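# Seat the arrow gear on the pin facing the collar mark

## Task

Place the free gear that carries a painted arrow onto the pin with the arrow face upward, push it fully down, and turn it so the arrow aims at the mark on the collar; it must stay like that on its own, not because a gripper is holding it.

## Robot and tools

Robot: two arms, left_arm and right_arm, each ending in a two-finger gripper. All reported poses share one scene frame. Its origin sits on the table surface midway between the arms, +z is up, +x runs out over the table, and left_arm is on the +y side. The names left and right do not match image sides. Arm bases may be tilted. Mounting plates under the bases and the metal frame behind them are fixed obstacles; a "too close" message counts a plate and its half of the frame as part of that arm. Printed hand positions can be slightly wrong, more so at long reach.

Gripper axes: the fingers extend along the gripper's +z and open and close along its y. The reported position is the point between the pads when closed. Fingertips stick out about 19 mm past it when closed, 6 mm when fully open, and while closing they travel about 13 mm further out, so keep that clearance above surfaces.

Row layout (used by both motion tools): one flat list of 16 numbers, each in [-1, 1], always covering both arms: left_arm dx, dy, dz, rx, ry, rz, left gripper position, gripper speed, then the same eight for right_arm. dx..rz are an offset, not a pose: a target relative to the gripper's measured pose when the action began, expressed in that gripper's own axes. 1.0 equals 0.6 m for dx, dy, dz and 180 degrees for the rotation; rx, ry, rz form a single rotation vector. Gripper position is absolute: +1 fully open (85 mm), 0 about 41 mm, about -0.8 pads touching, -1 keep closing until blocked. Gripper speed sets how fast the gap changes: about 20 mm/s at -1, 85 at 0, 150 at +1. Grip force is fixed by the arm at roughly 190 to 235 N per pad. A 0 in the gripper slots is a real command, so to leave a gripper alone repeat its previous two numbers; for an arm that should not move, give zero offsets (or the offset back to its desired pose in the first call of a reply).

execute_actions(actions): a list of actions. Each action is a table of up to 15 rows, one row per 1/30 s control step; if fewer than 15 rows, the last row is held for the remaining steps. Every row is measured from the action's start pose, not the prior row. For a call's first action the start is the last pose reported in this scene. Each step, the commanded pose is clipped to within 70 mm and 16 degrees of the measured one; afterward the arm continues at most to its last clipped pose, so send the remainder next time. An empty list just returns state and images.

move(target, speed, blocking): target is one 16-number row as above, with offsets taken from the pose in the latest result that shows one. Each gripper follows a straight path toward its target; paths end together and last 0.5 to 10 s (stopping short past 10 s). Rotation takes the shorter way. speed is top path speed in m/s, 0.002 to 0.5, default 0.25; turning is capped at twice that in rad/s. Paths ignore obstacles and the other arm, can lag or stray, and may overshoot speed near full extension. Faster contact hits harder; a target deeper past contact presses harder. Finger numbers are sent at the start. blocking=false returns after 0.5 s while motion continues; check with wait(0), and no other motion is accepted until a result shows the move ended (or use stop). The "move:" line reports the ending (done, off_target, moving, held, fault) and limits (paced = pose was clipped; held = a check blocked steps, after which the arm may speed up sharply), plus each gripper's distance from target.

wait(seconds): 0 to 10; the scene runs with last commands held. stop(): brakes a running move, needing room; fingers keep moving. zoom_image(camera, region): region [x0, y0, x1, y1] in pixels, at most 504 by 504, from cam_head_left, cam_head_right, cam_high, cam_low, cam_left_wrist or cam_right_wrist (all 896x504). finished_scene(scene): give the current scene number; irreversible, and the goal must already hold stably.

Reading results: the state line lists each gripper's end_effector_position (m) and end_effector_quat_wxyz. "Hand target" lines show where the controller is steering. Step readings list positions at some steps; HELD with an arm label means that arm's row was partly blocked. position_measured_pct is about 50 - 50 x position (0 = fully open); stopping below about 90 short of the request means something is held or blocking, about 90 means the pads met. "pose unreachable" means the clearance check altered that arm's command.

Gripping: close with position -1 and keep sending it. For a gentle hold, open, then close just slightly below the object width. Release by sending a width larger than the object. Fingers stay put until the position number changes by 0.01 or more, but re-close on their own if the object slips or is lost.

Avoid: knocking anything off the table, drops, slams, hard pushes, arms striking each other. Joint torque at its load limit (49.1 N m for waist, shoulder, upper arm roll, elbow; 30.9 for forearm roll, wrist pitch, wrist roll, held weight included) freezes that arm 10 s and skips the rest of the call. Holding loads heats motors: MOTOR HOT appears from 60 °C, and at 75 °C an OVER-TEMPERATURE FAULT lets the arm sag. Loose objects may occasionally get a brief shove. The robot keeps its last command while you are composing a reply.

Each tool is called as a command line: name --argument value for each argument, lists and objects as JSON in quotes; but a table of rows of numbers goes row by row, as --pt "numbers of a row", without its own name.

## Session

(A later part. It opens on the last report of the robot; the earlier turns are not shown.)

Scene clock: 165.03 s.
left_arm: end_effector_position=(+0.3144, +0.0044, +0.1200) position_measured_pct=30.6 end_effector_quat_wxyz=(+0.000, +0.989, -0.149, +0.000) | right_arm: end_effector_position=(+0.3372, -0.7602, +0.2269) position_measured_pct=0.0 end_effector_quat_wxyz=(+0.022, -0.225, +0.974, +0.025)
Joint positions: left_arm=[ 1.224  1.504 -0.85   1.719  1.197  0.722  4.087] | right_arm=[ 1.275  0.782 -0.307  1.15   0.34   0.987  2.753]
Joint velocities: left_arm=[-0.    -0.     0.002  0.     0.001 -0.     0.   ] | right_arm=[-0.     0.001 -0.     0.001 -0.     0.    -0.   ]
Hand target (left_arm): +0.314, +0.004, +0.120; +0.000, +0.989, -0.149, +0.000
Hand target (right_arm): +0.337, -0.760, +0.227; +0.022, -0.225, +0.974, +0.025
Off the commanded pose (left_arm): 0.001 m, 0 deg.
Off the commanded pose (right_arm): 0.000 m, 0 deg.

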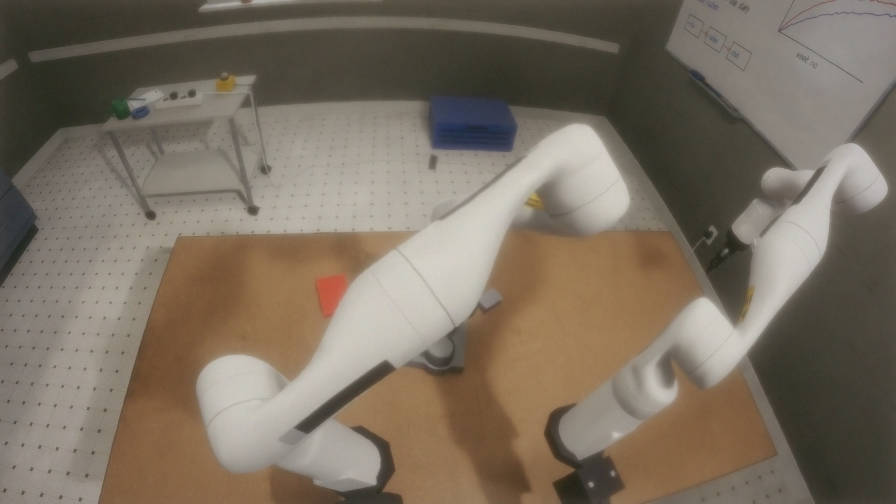

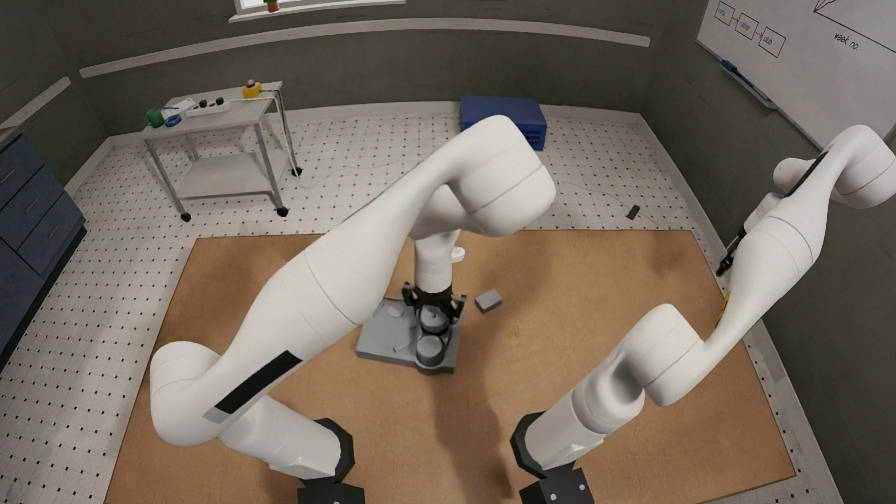

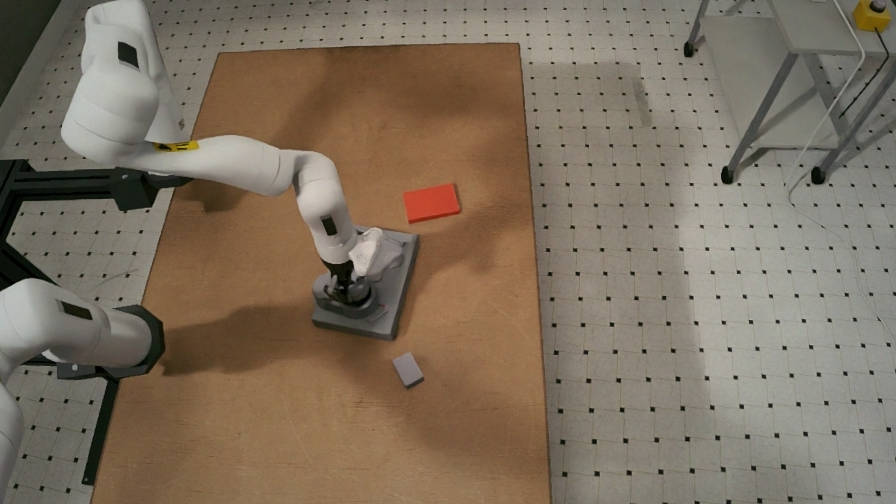

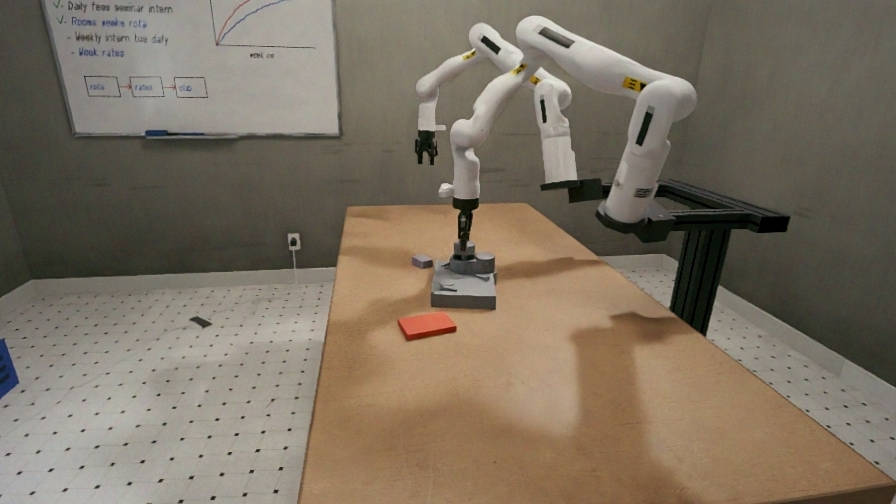

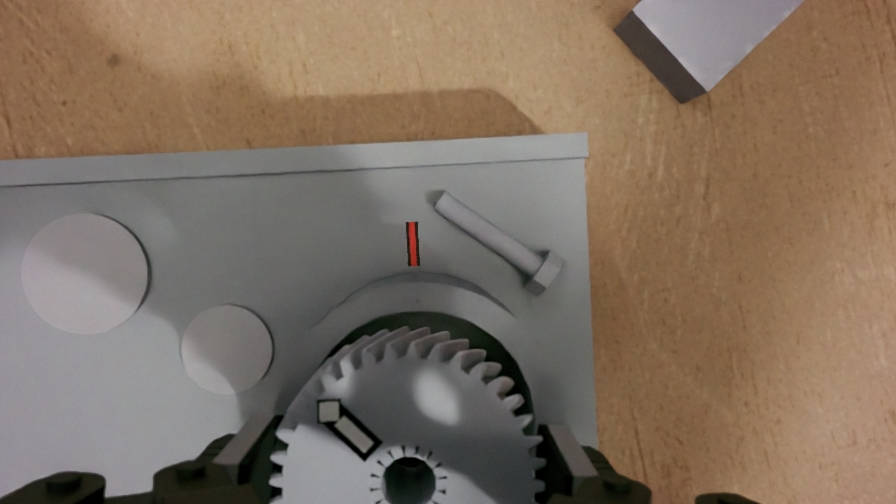

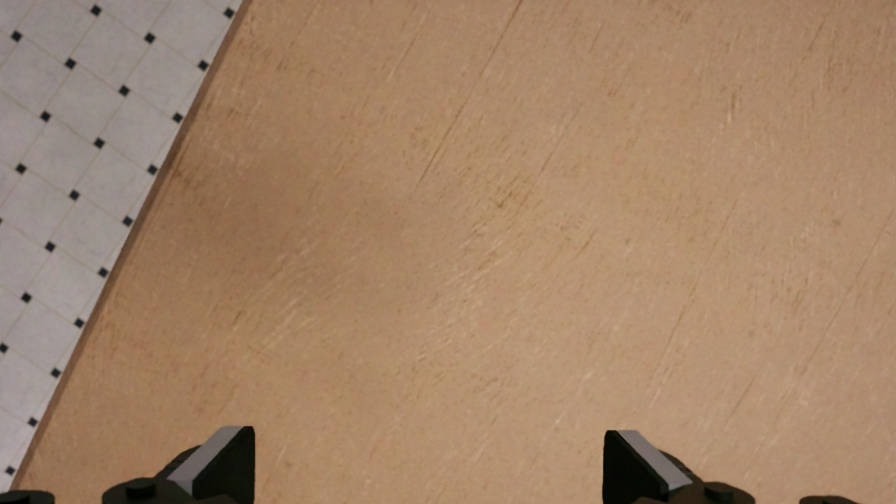

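execute_actions --actions '[]'

Scene clock: 169.83 s.
left_arm: end_effector_position=(+0.3144, +0.0044, +0.1200) position_measured_pct=30.6 end_effector_quat_wxyz=(+0.000, +0.989, -0.149, +0.000) | right_arm: end_effector_position=(+0.3372, -0.7602, +0.2269) position_measured_pct=0.0 end_effector_quat_wxyz=(+0.022, -0.225, +0.974, +0.025)
Joint positions: left_arm=[ 1.224  1.504 -0.85   1.719  1.197  0.722  4.087] | right_arm=[ 1.275  0.782 -0.307  1.15   0.34   0.987  2.753]
Joint velocities: left_arm=[ 0.    -0.001 -0.001  0.     0.     0.    -0.   ] | right_arm=[ 0.001  0.001  0.    -0.    -0.     0.001 -0.001]
Hand target (left_arm): +0.314, +0.004, +0.120; +0.000, +0.989, -0.149, +0.000
Hand target (right_arm): +0.337, -0.760, +0.227; +0.022, -0.225, +0.974, +0.025
Off the commanded pose (left_arm): 0.001 m, 0 deg.
Off the commanded pose (right_arm): 0.000 m, 0 deg.

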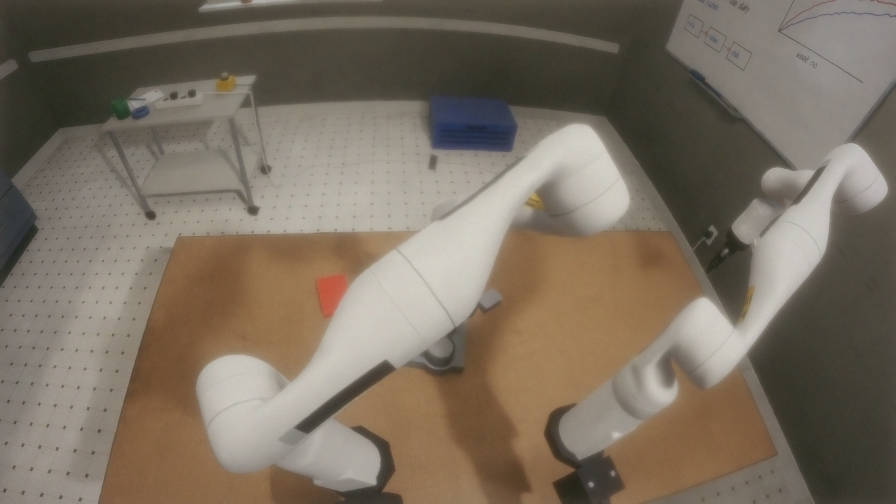

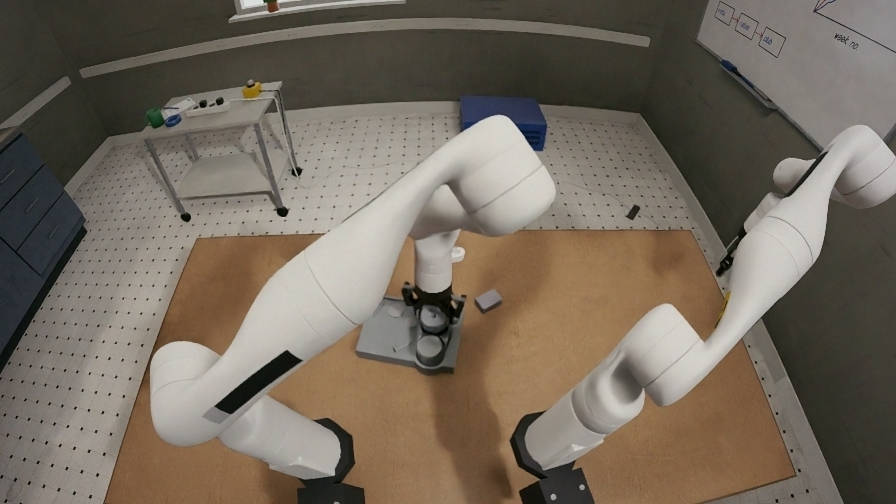

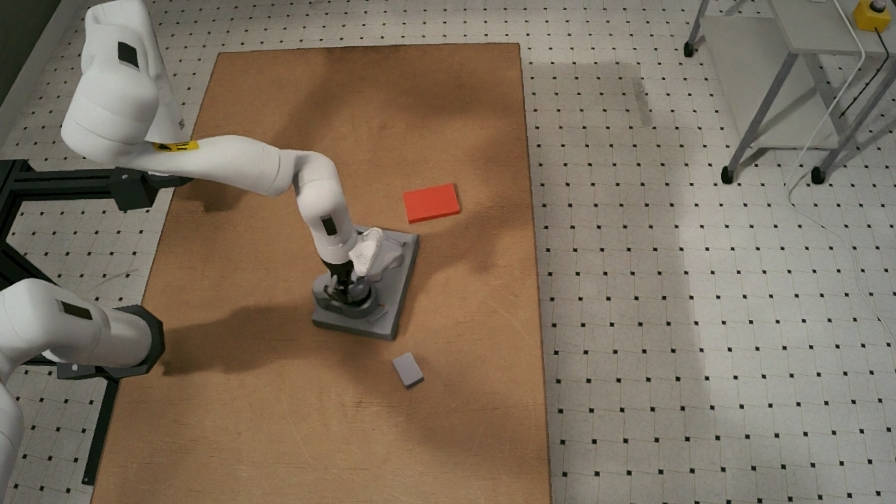

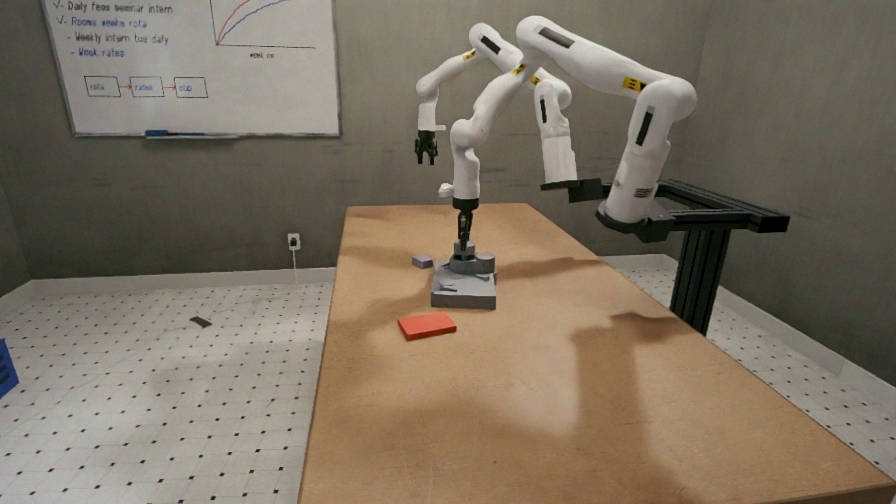

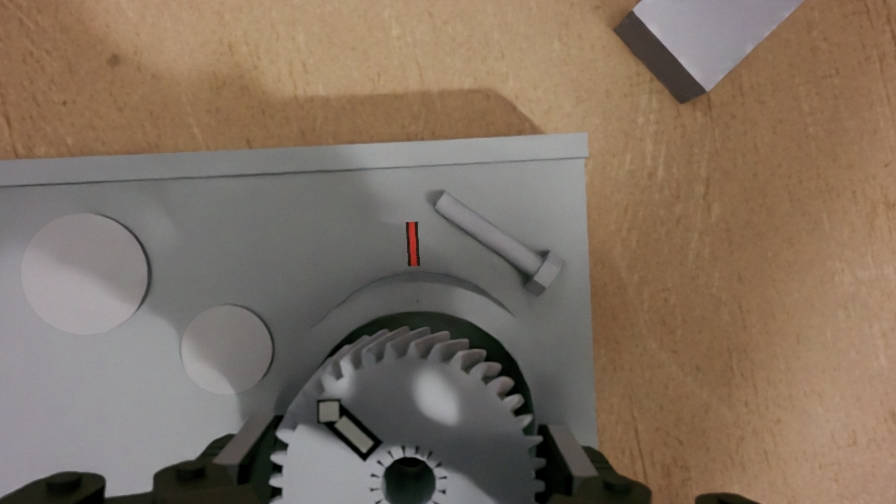

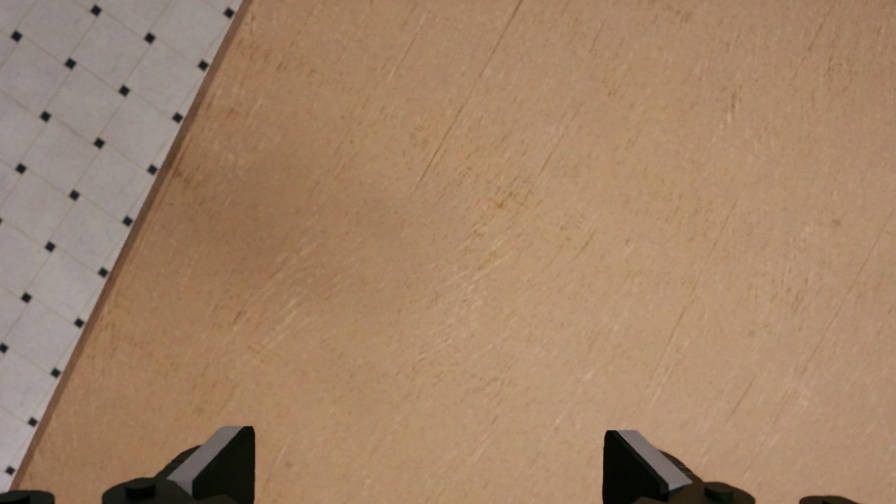

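move --target '[-0.0007,0.0025,0.005,0,0,0,-1,-0.5,0,0,0,0,0,0,1,0]' --speed 0.02

zoom_image --camera "cam_left_wrist" --region '[240, 200, 600, 504]'

Scene clock: 172.53 s.
left_arm: end_effector_position=(+0.3136, +0.0030, +0.1171) position_measured_pct=30.6 end_effector_quat_wxyz=(+0.000, +0.989, -0.149, +0.000) | right_arm: end_effector_position=(+0.3372, -0.7602, +0.2269) position_measured_pct=0.0 end_effector_quat_wxyz=(+0.022, -0.225, +0.974, +0.025)
Joint positions: left_arm=[ 1.225  1.51  -0.846  1.716  1.202  0.718  4.088] | right_arm=[ 1.275  0.782 -0.307  1.15   0.34   0.987  2.753]
Joint velocities: left_arm=[-0.     0.001  0.001 -0.     0.001 -0.001  0.   ] | right_arm=[-0.001 -0.     0.001 -0.001  0.    -0.001 -0.   ]
Hand target (left_arm): +0.314, +0.003, +0.117; +0.000, +0.989, -0.149, +0.000
Hand target (right_arm): +0.337, -0.760, +0.227; +0.022, -0.225, +0.974, +0.025
Off the commanded pose (left_arm): 0.000 m, 0 deg.
Off the commanded pose (right_arm): 0.000 m, 0 deg.
move: done

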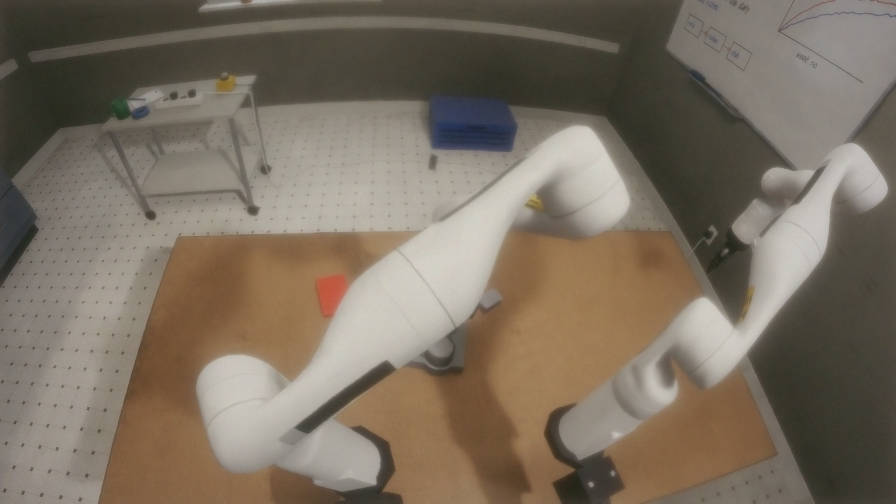

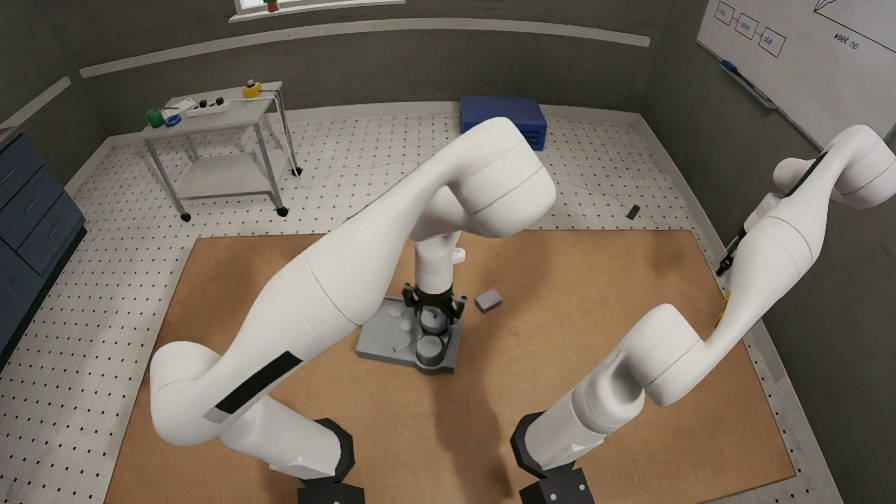

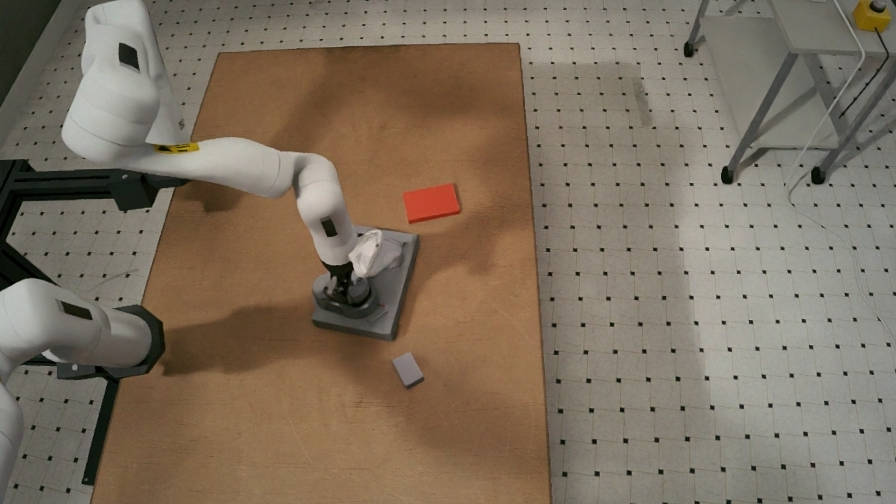

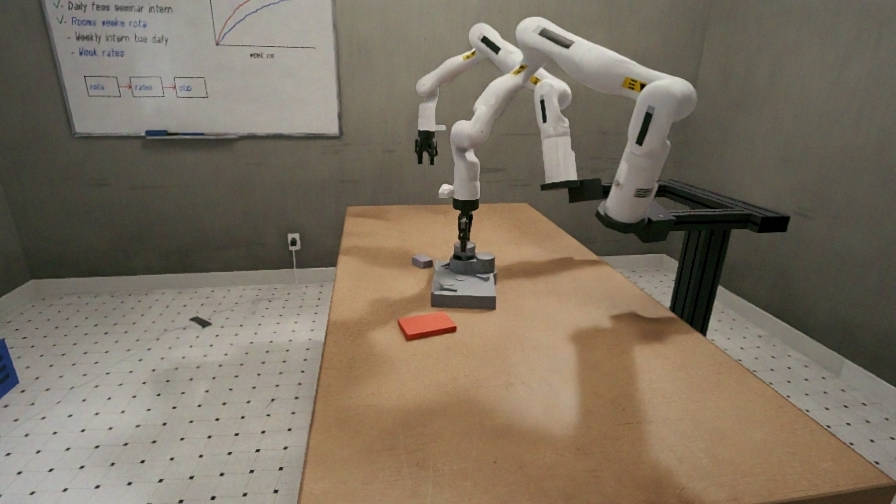

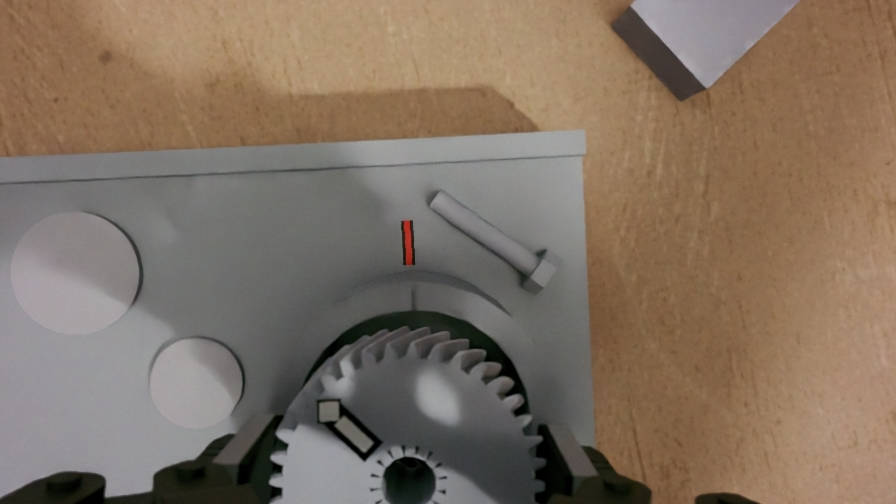

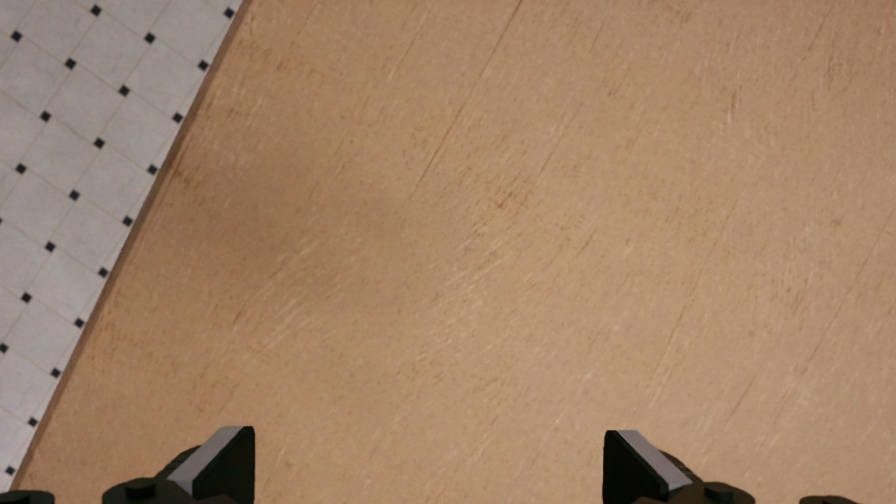

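Region (240, 200, 600, 504) of cam_left_wrist's 896x504 image, scaled by 1.400; it fills the top 426 rows of this view, and the rest is white.

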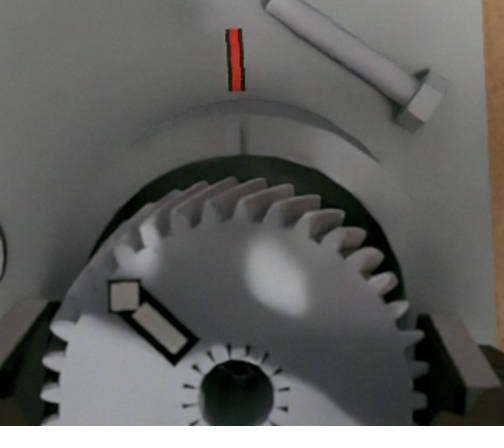

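zoom_image --camera "cam_left_wrist" --region '[280, 290, 420, 430]'

zoom_image --camera "cam_left_wrist" --region '[410, 290, 550, 430]'

Region (280, 290, 420, 430) of cam_left_wrist's 896x504 image, scaled by 3.600.

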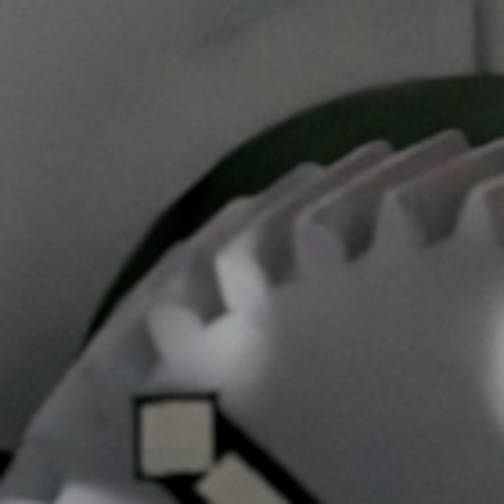

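Region (410, 290, 550, 430) of cam_left_wrist's 896x504 image, scaled by 3.600.

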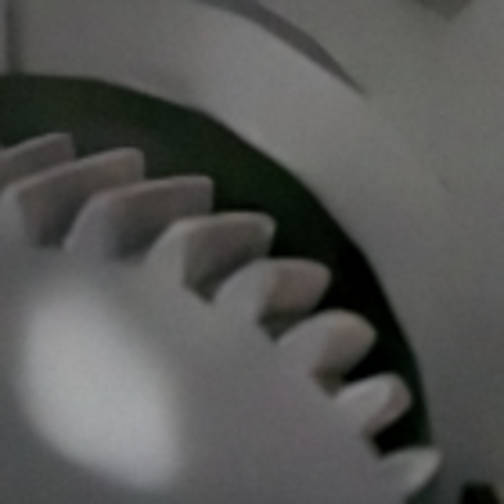

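move --target '[0,0.0005,0.0118,0,0,0,-1,-0.5,0,0,0,0,0,0,1,0]' --speed 0.02

zoom_image --camera "cam_left_wrist" --region '[240, 200, 600, 504]'

Scene clock: 181.70 s.
left_arm: end_effector_position=(+0.3142, +0.0025, +0.1104) position_measured_pct=30.6 end_effector_quat_wxyz=(+0.001, +0.989, -0.149, +0.001) | right_arm: end_effector_position=(+0.3372, -0.7602, +0.2269) position_measured_pct=0.0 end_effector_quat_wxyz=(+0.022, -0.225, +0.974, +0.025)
Joint positions: left_arm=[ 1.219  1.521 -0.838  1.71   1.213  0.709  4.082] | right_arm=[ 1.275  0.782 -0.307  1.15   0.34   0.987  2.753]
Joint velocities: left_arm=[-0.002  0.004  0.002 -0.001  0.002 -0.001 -0.001] | right_arm=[ 0.001 -0.002 -0.001 -0.001 -0.    -0.001 -0.   ]
Hand target (left_arm): +0.313, +0.003, +0.110; +0.001, +0.989, -0.149, +0.000
Hand target (right_arm): +0.337, -0.760, +0.227; +0.022, -0.225, +0.974, +0.025
Off the commanded pose (left_arm): 0.001 m, 0 deg.
Off the commanded pose (right_arm): 0.000 m, 0 deg.
move: done

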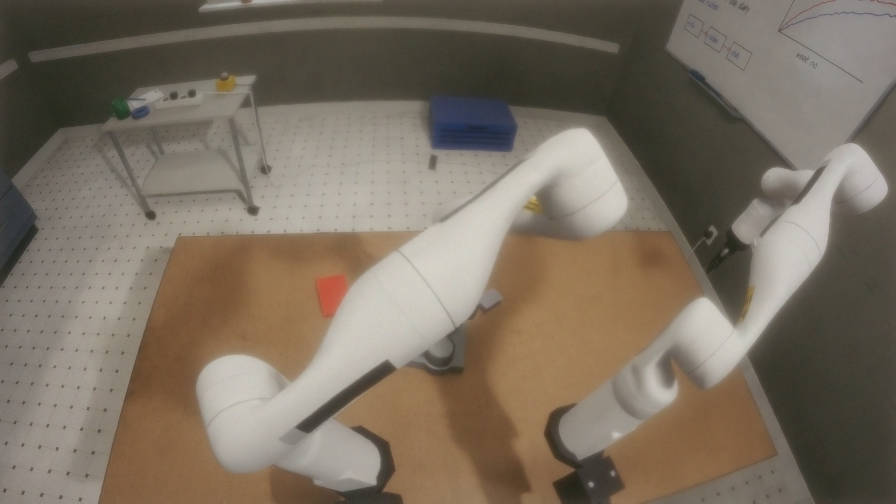

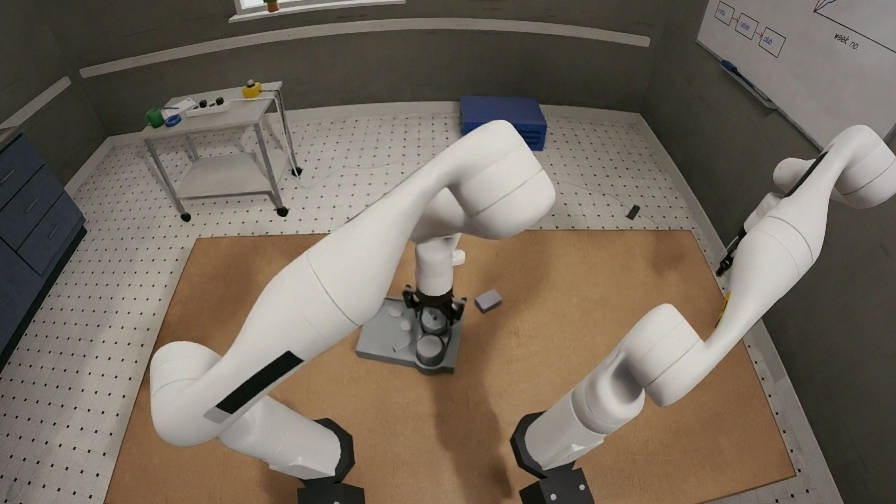

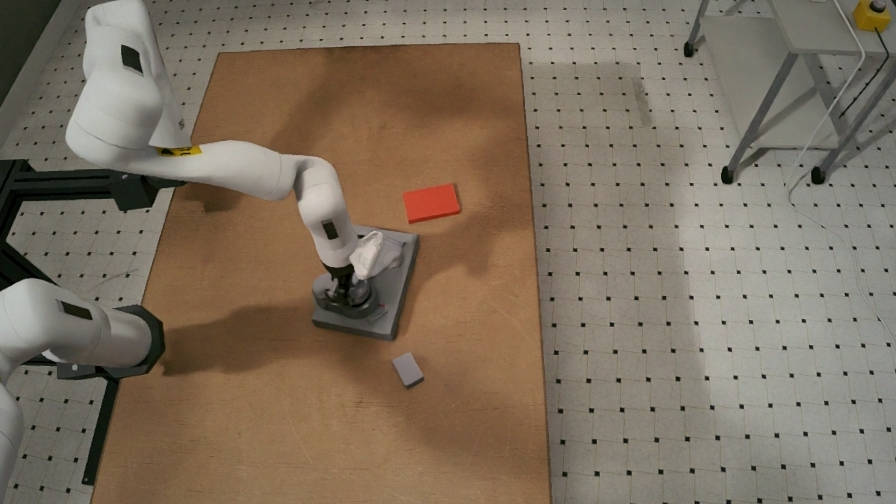

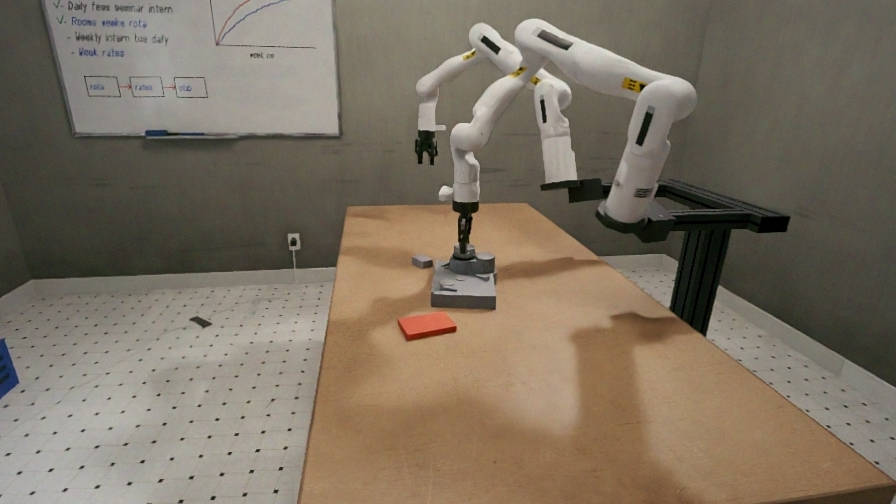

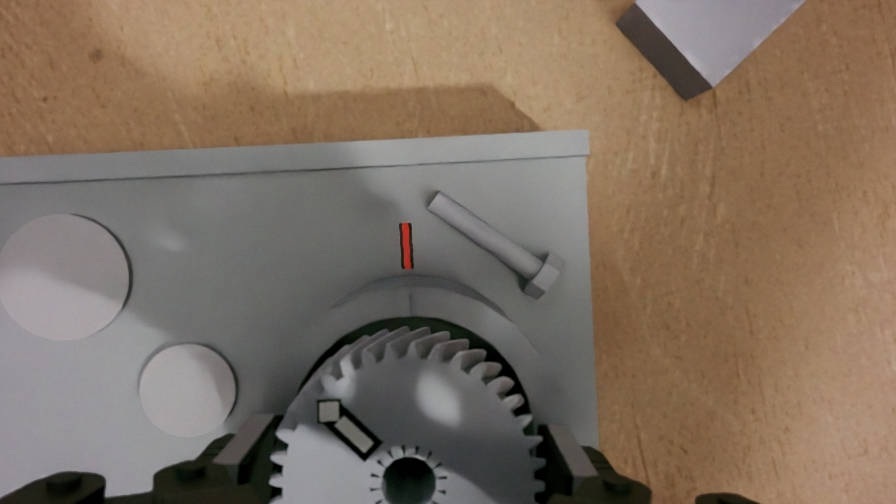

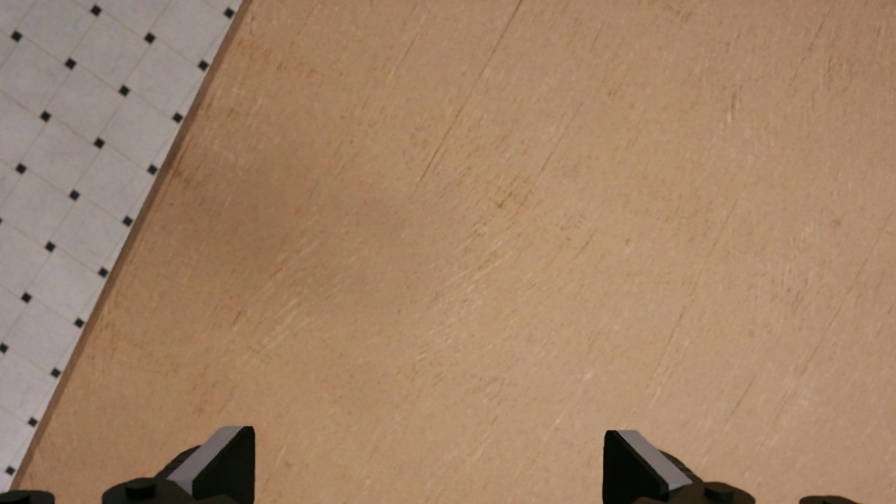

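Region (240, 200, 600, 504) of cam_left_wrist's 896x504 image, scaled by 1.400; it fills the top 426 rows of this view, and the rest is white.

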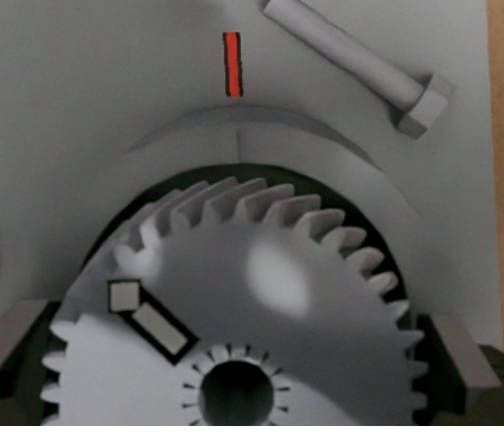

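execute_actions --actions '[]'

zoom_image --camera "cam_low" --region '[430, 220, 510, 300]'

zoom_image --camera "cam_left_wrist" --region '[270, 280, 550, 440]'

Scene clock: 184.93 s.
left_arm: end_effector_position=(+0.3142, +0.0025, +0.1103) position_measured_pct=30.6 end_effector_quat_wxyz=(+0.001, +0.989, -0.149, +0.001) | right_arm: end_effector_position=(+0.3372, -0.7602, +0.2269) position_measured_pct=0.0 end_effector_quat_wxyz=(+0.022, -0.225, +0.974, +0.025)
Joint positions: left_arm=[ 1.219  1.522 -0.837  1.71   1.213  0.708  4.082] | right_arm=[ 1.275  0.782 -0.307  1.15   0.34   0.987  2.753]
Joint velocities: left_arm=[ 0.     0.     0.     0.    -0.    -0.001  0.   ] | right_arm=[ 0.     0.001  0.001  0.001  0.    -0.001 -0.   ]
Hand target (left_arm): +0.313, +0.003, +0.110; +0.001, +0.989, -0.149, +0.000
Hand target (right_arm): +0.337, -0.760, +0.227; +0.022, -0.225, +0.974, +0.025
Off the commanded pose (left_arm): 0.001 m, 0 deg.
Off the commanded pose (right_arm): 0.000 m, 0 deg.

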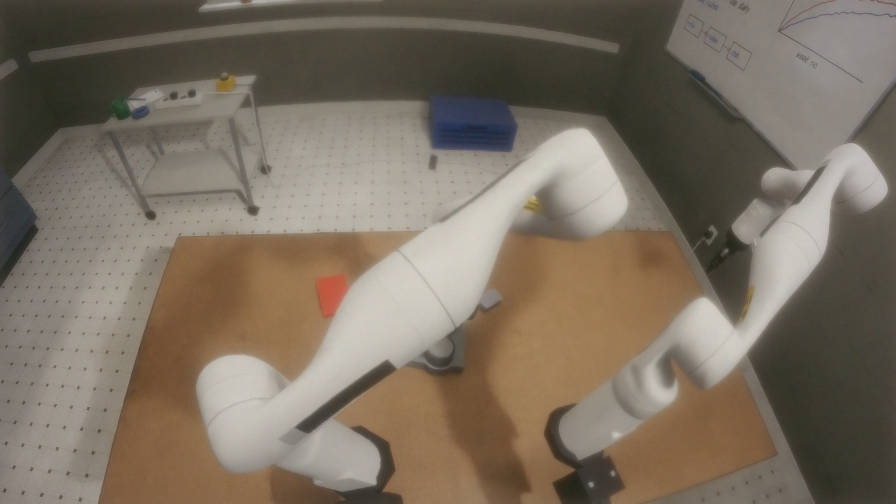

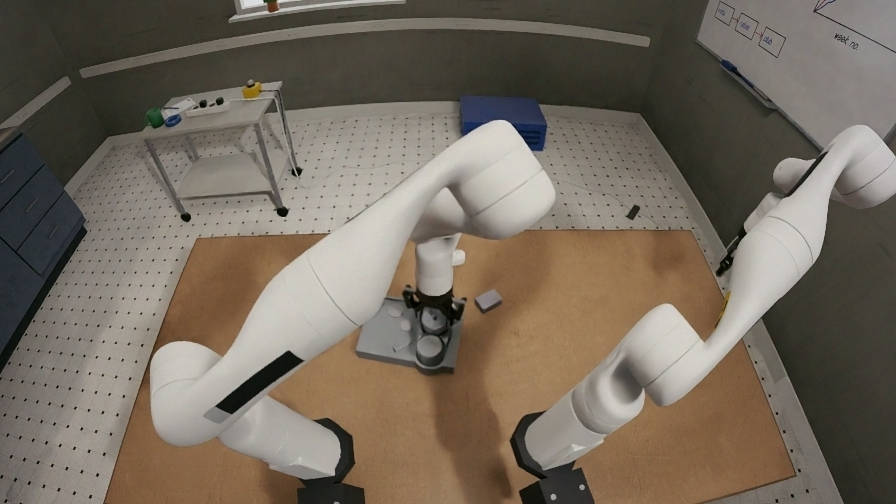

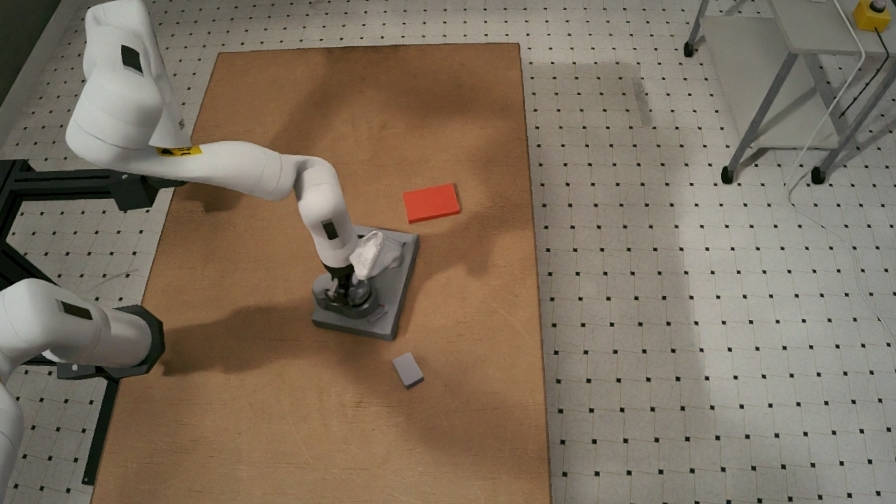

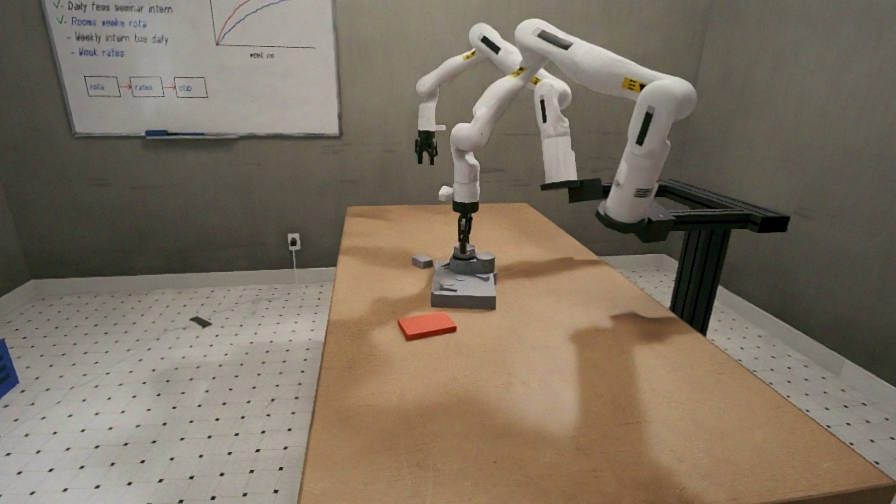

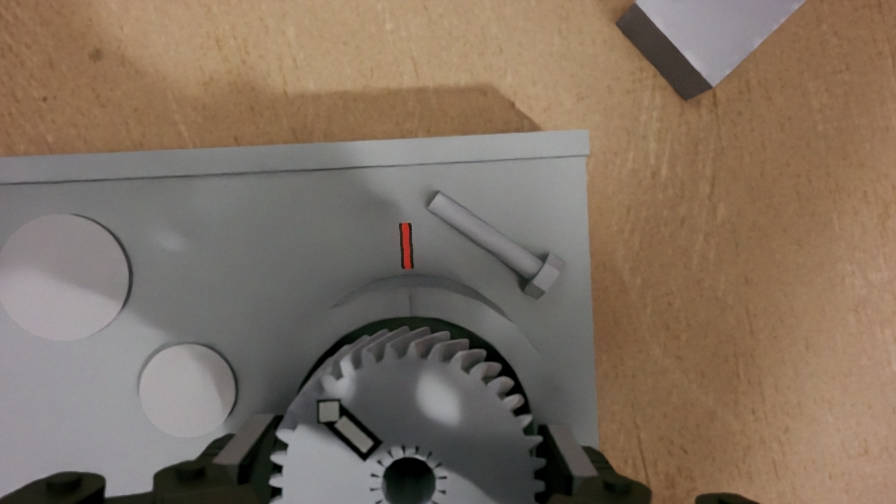

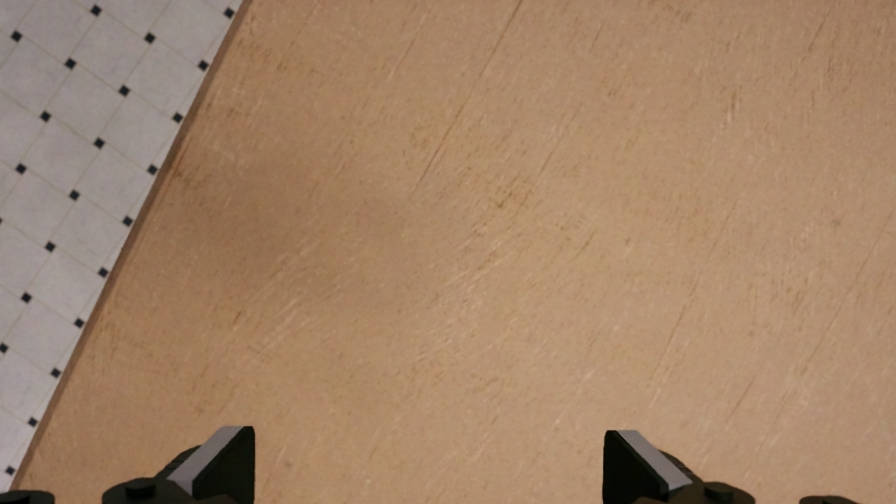

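Region (430, 220, 510, 300) of cam_low's 896x504 image, scaled by 6.300, with more detail than that image has.

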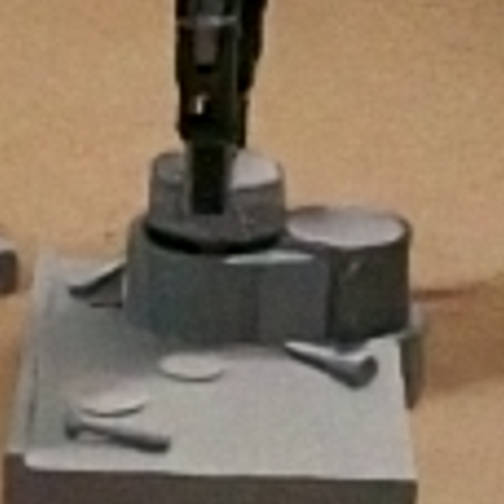

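Region (270, 280, 550, 440) of cam_left_wrist's 896x504 image, scaled by 1.800; it fills the top 288 rows of this view, and the rest is white.

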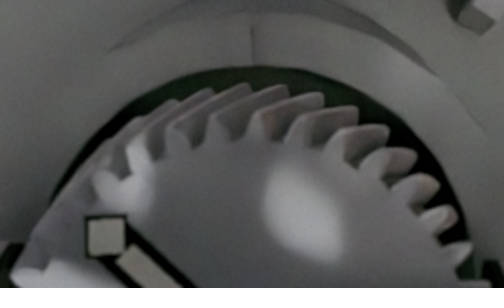

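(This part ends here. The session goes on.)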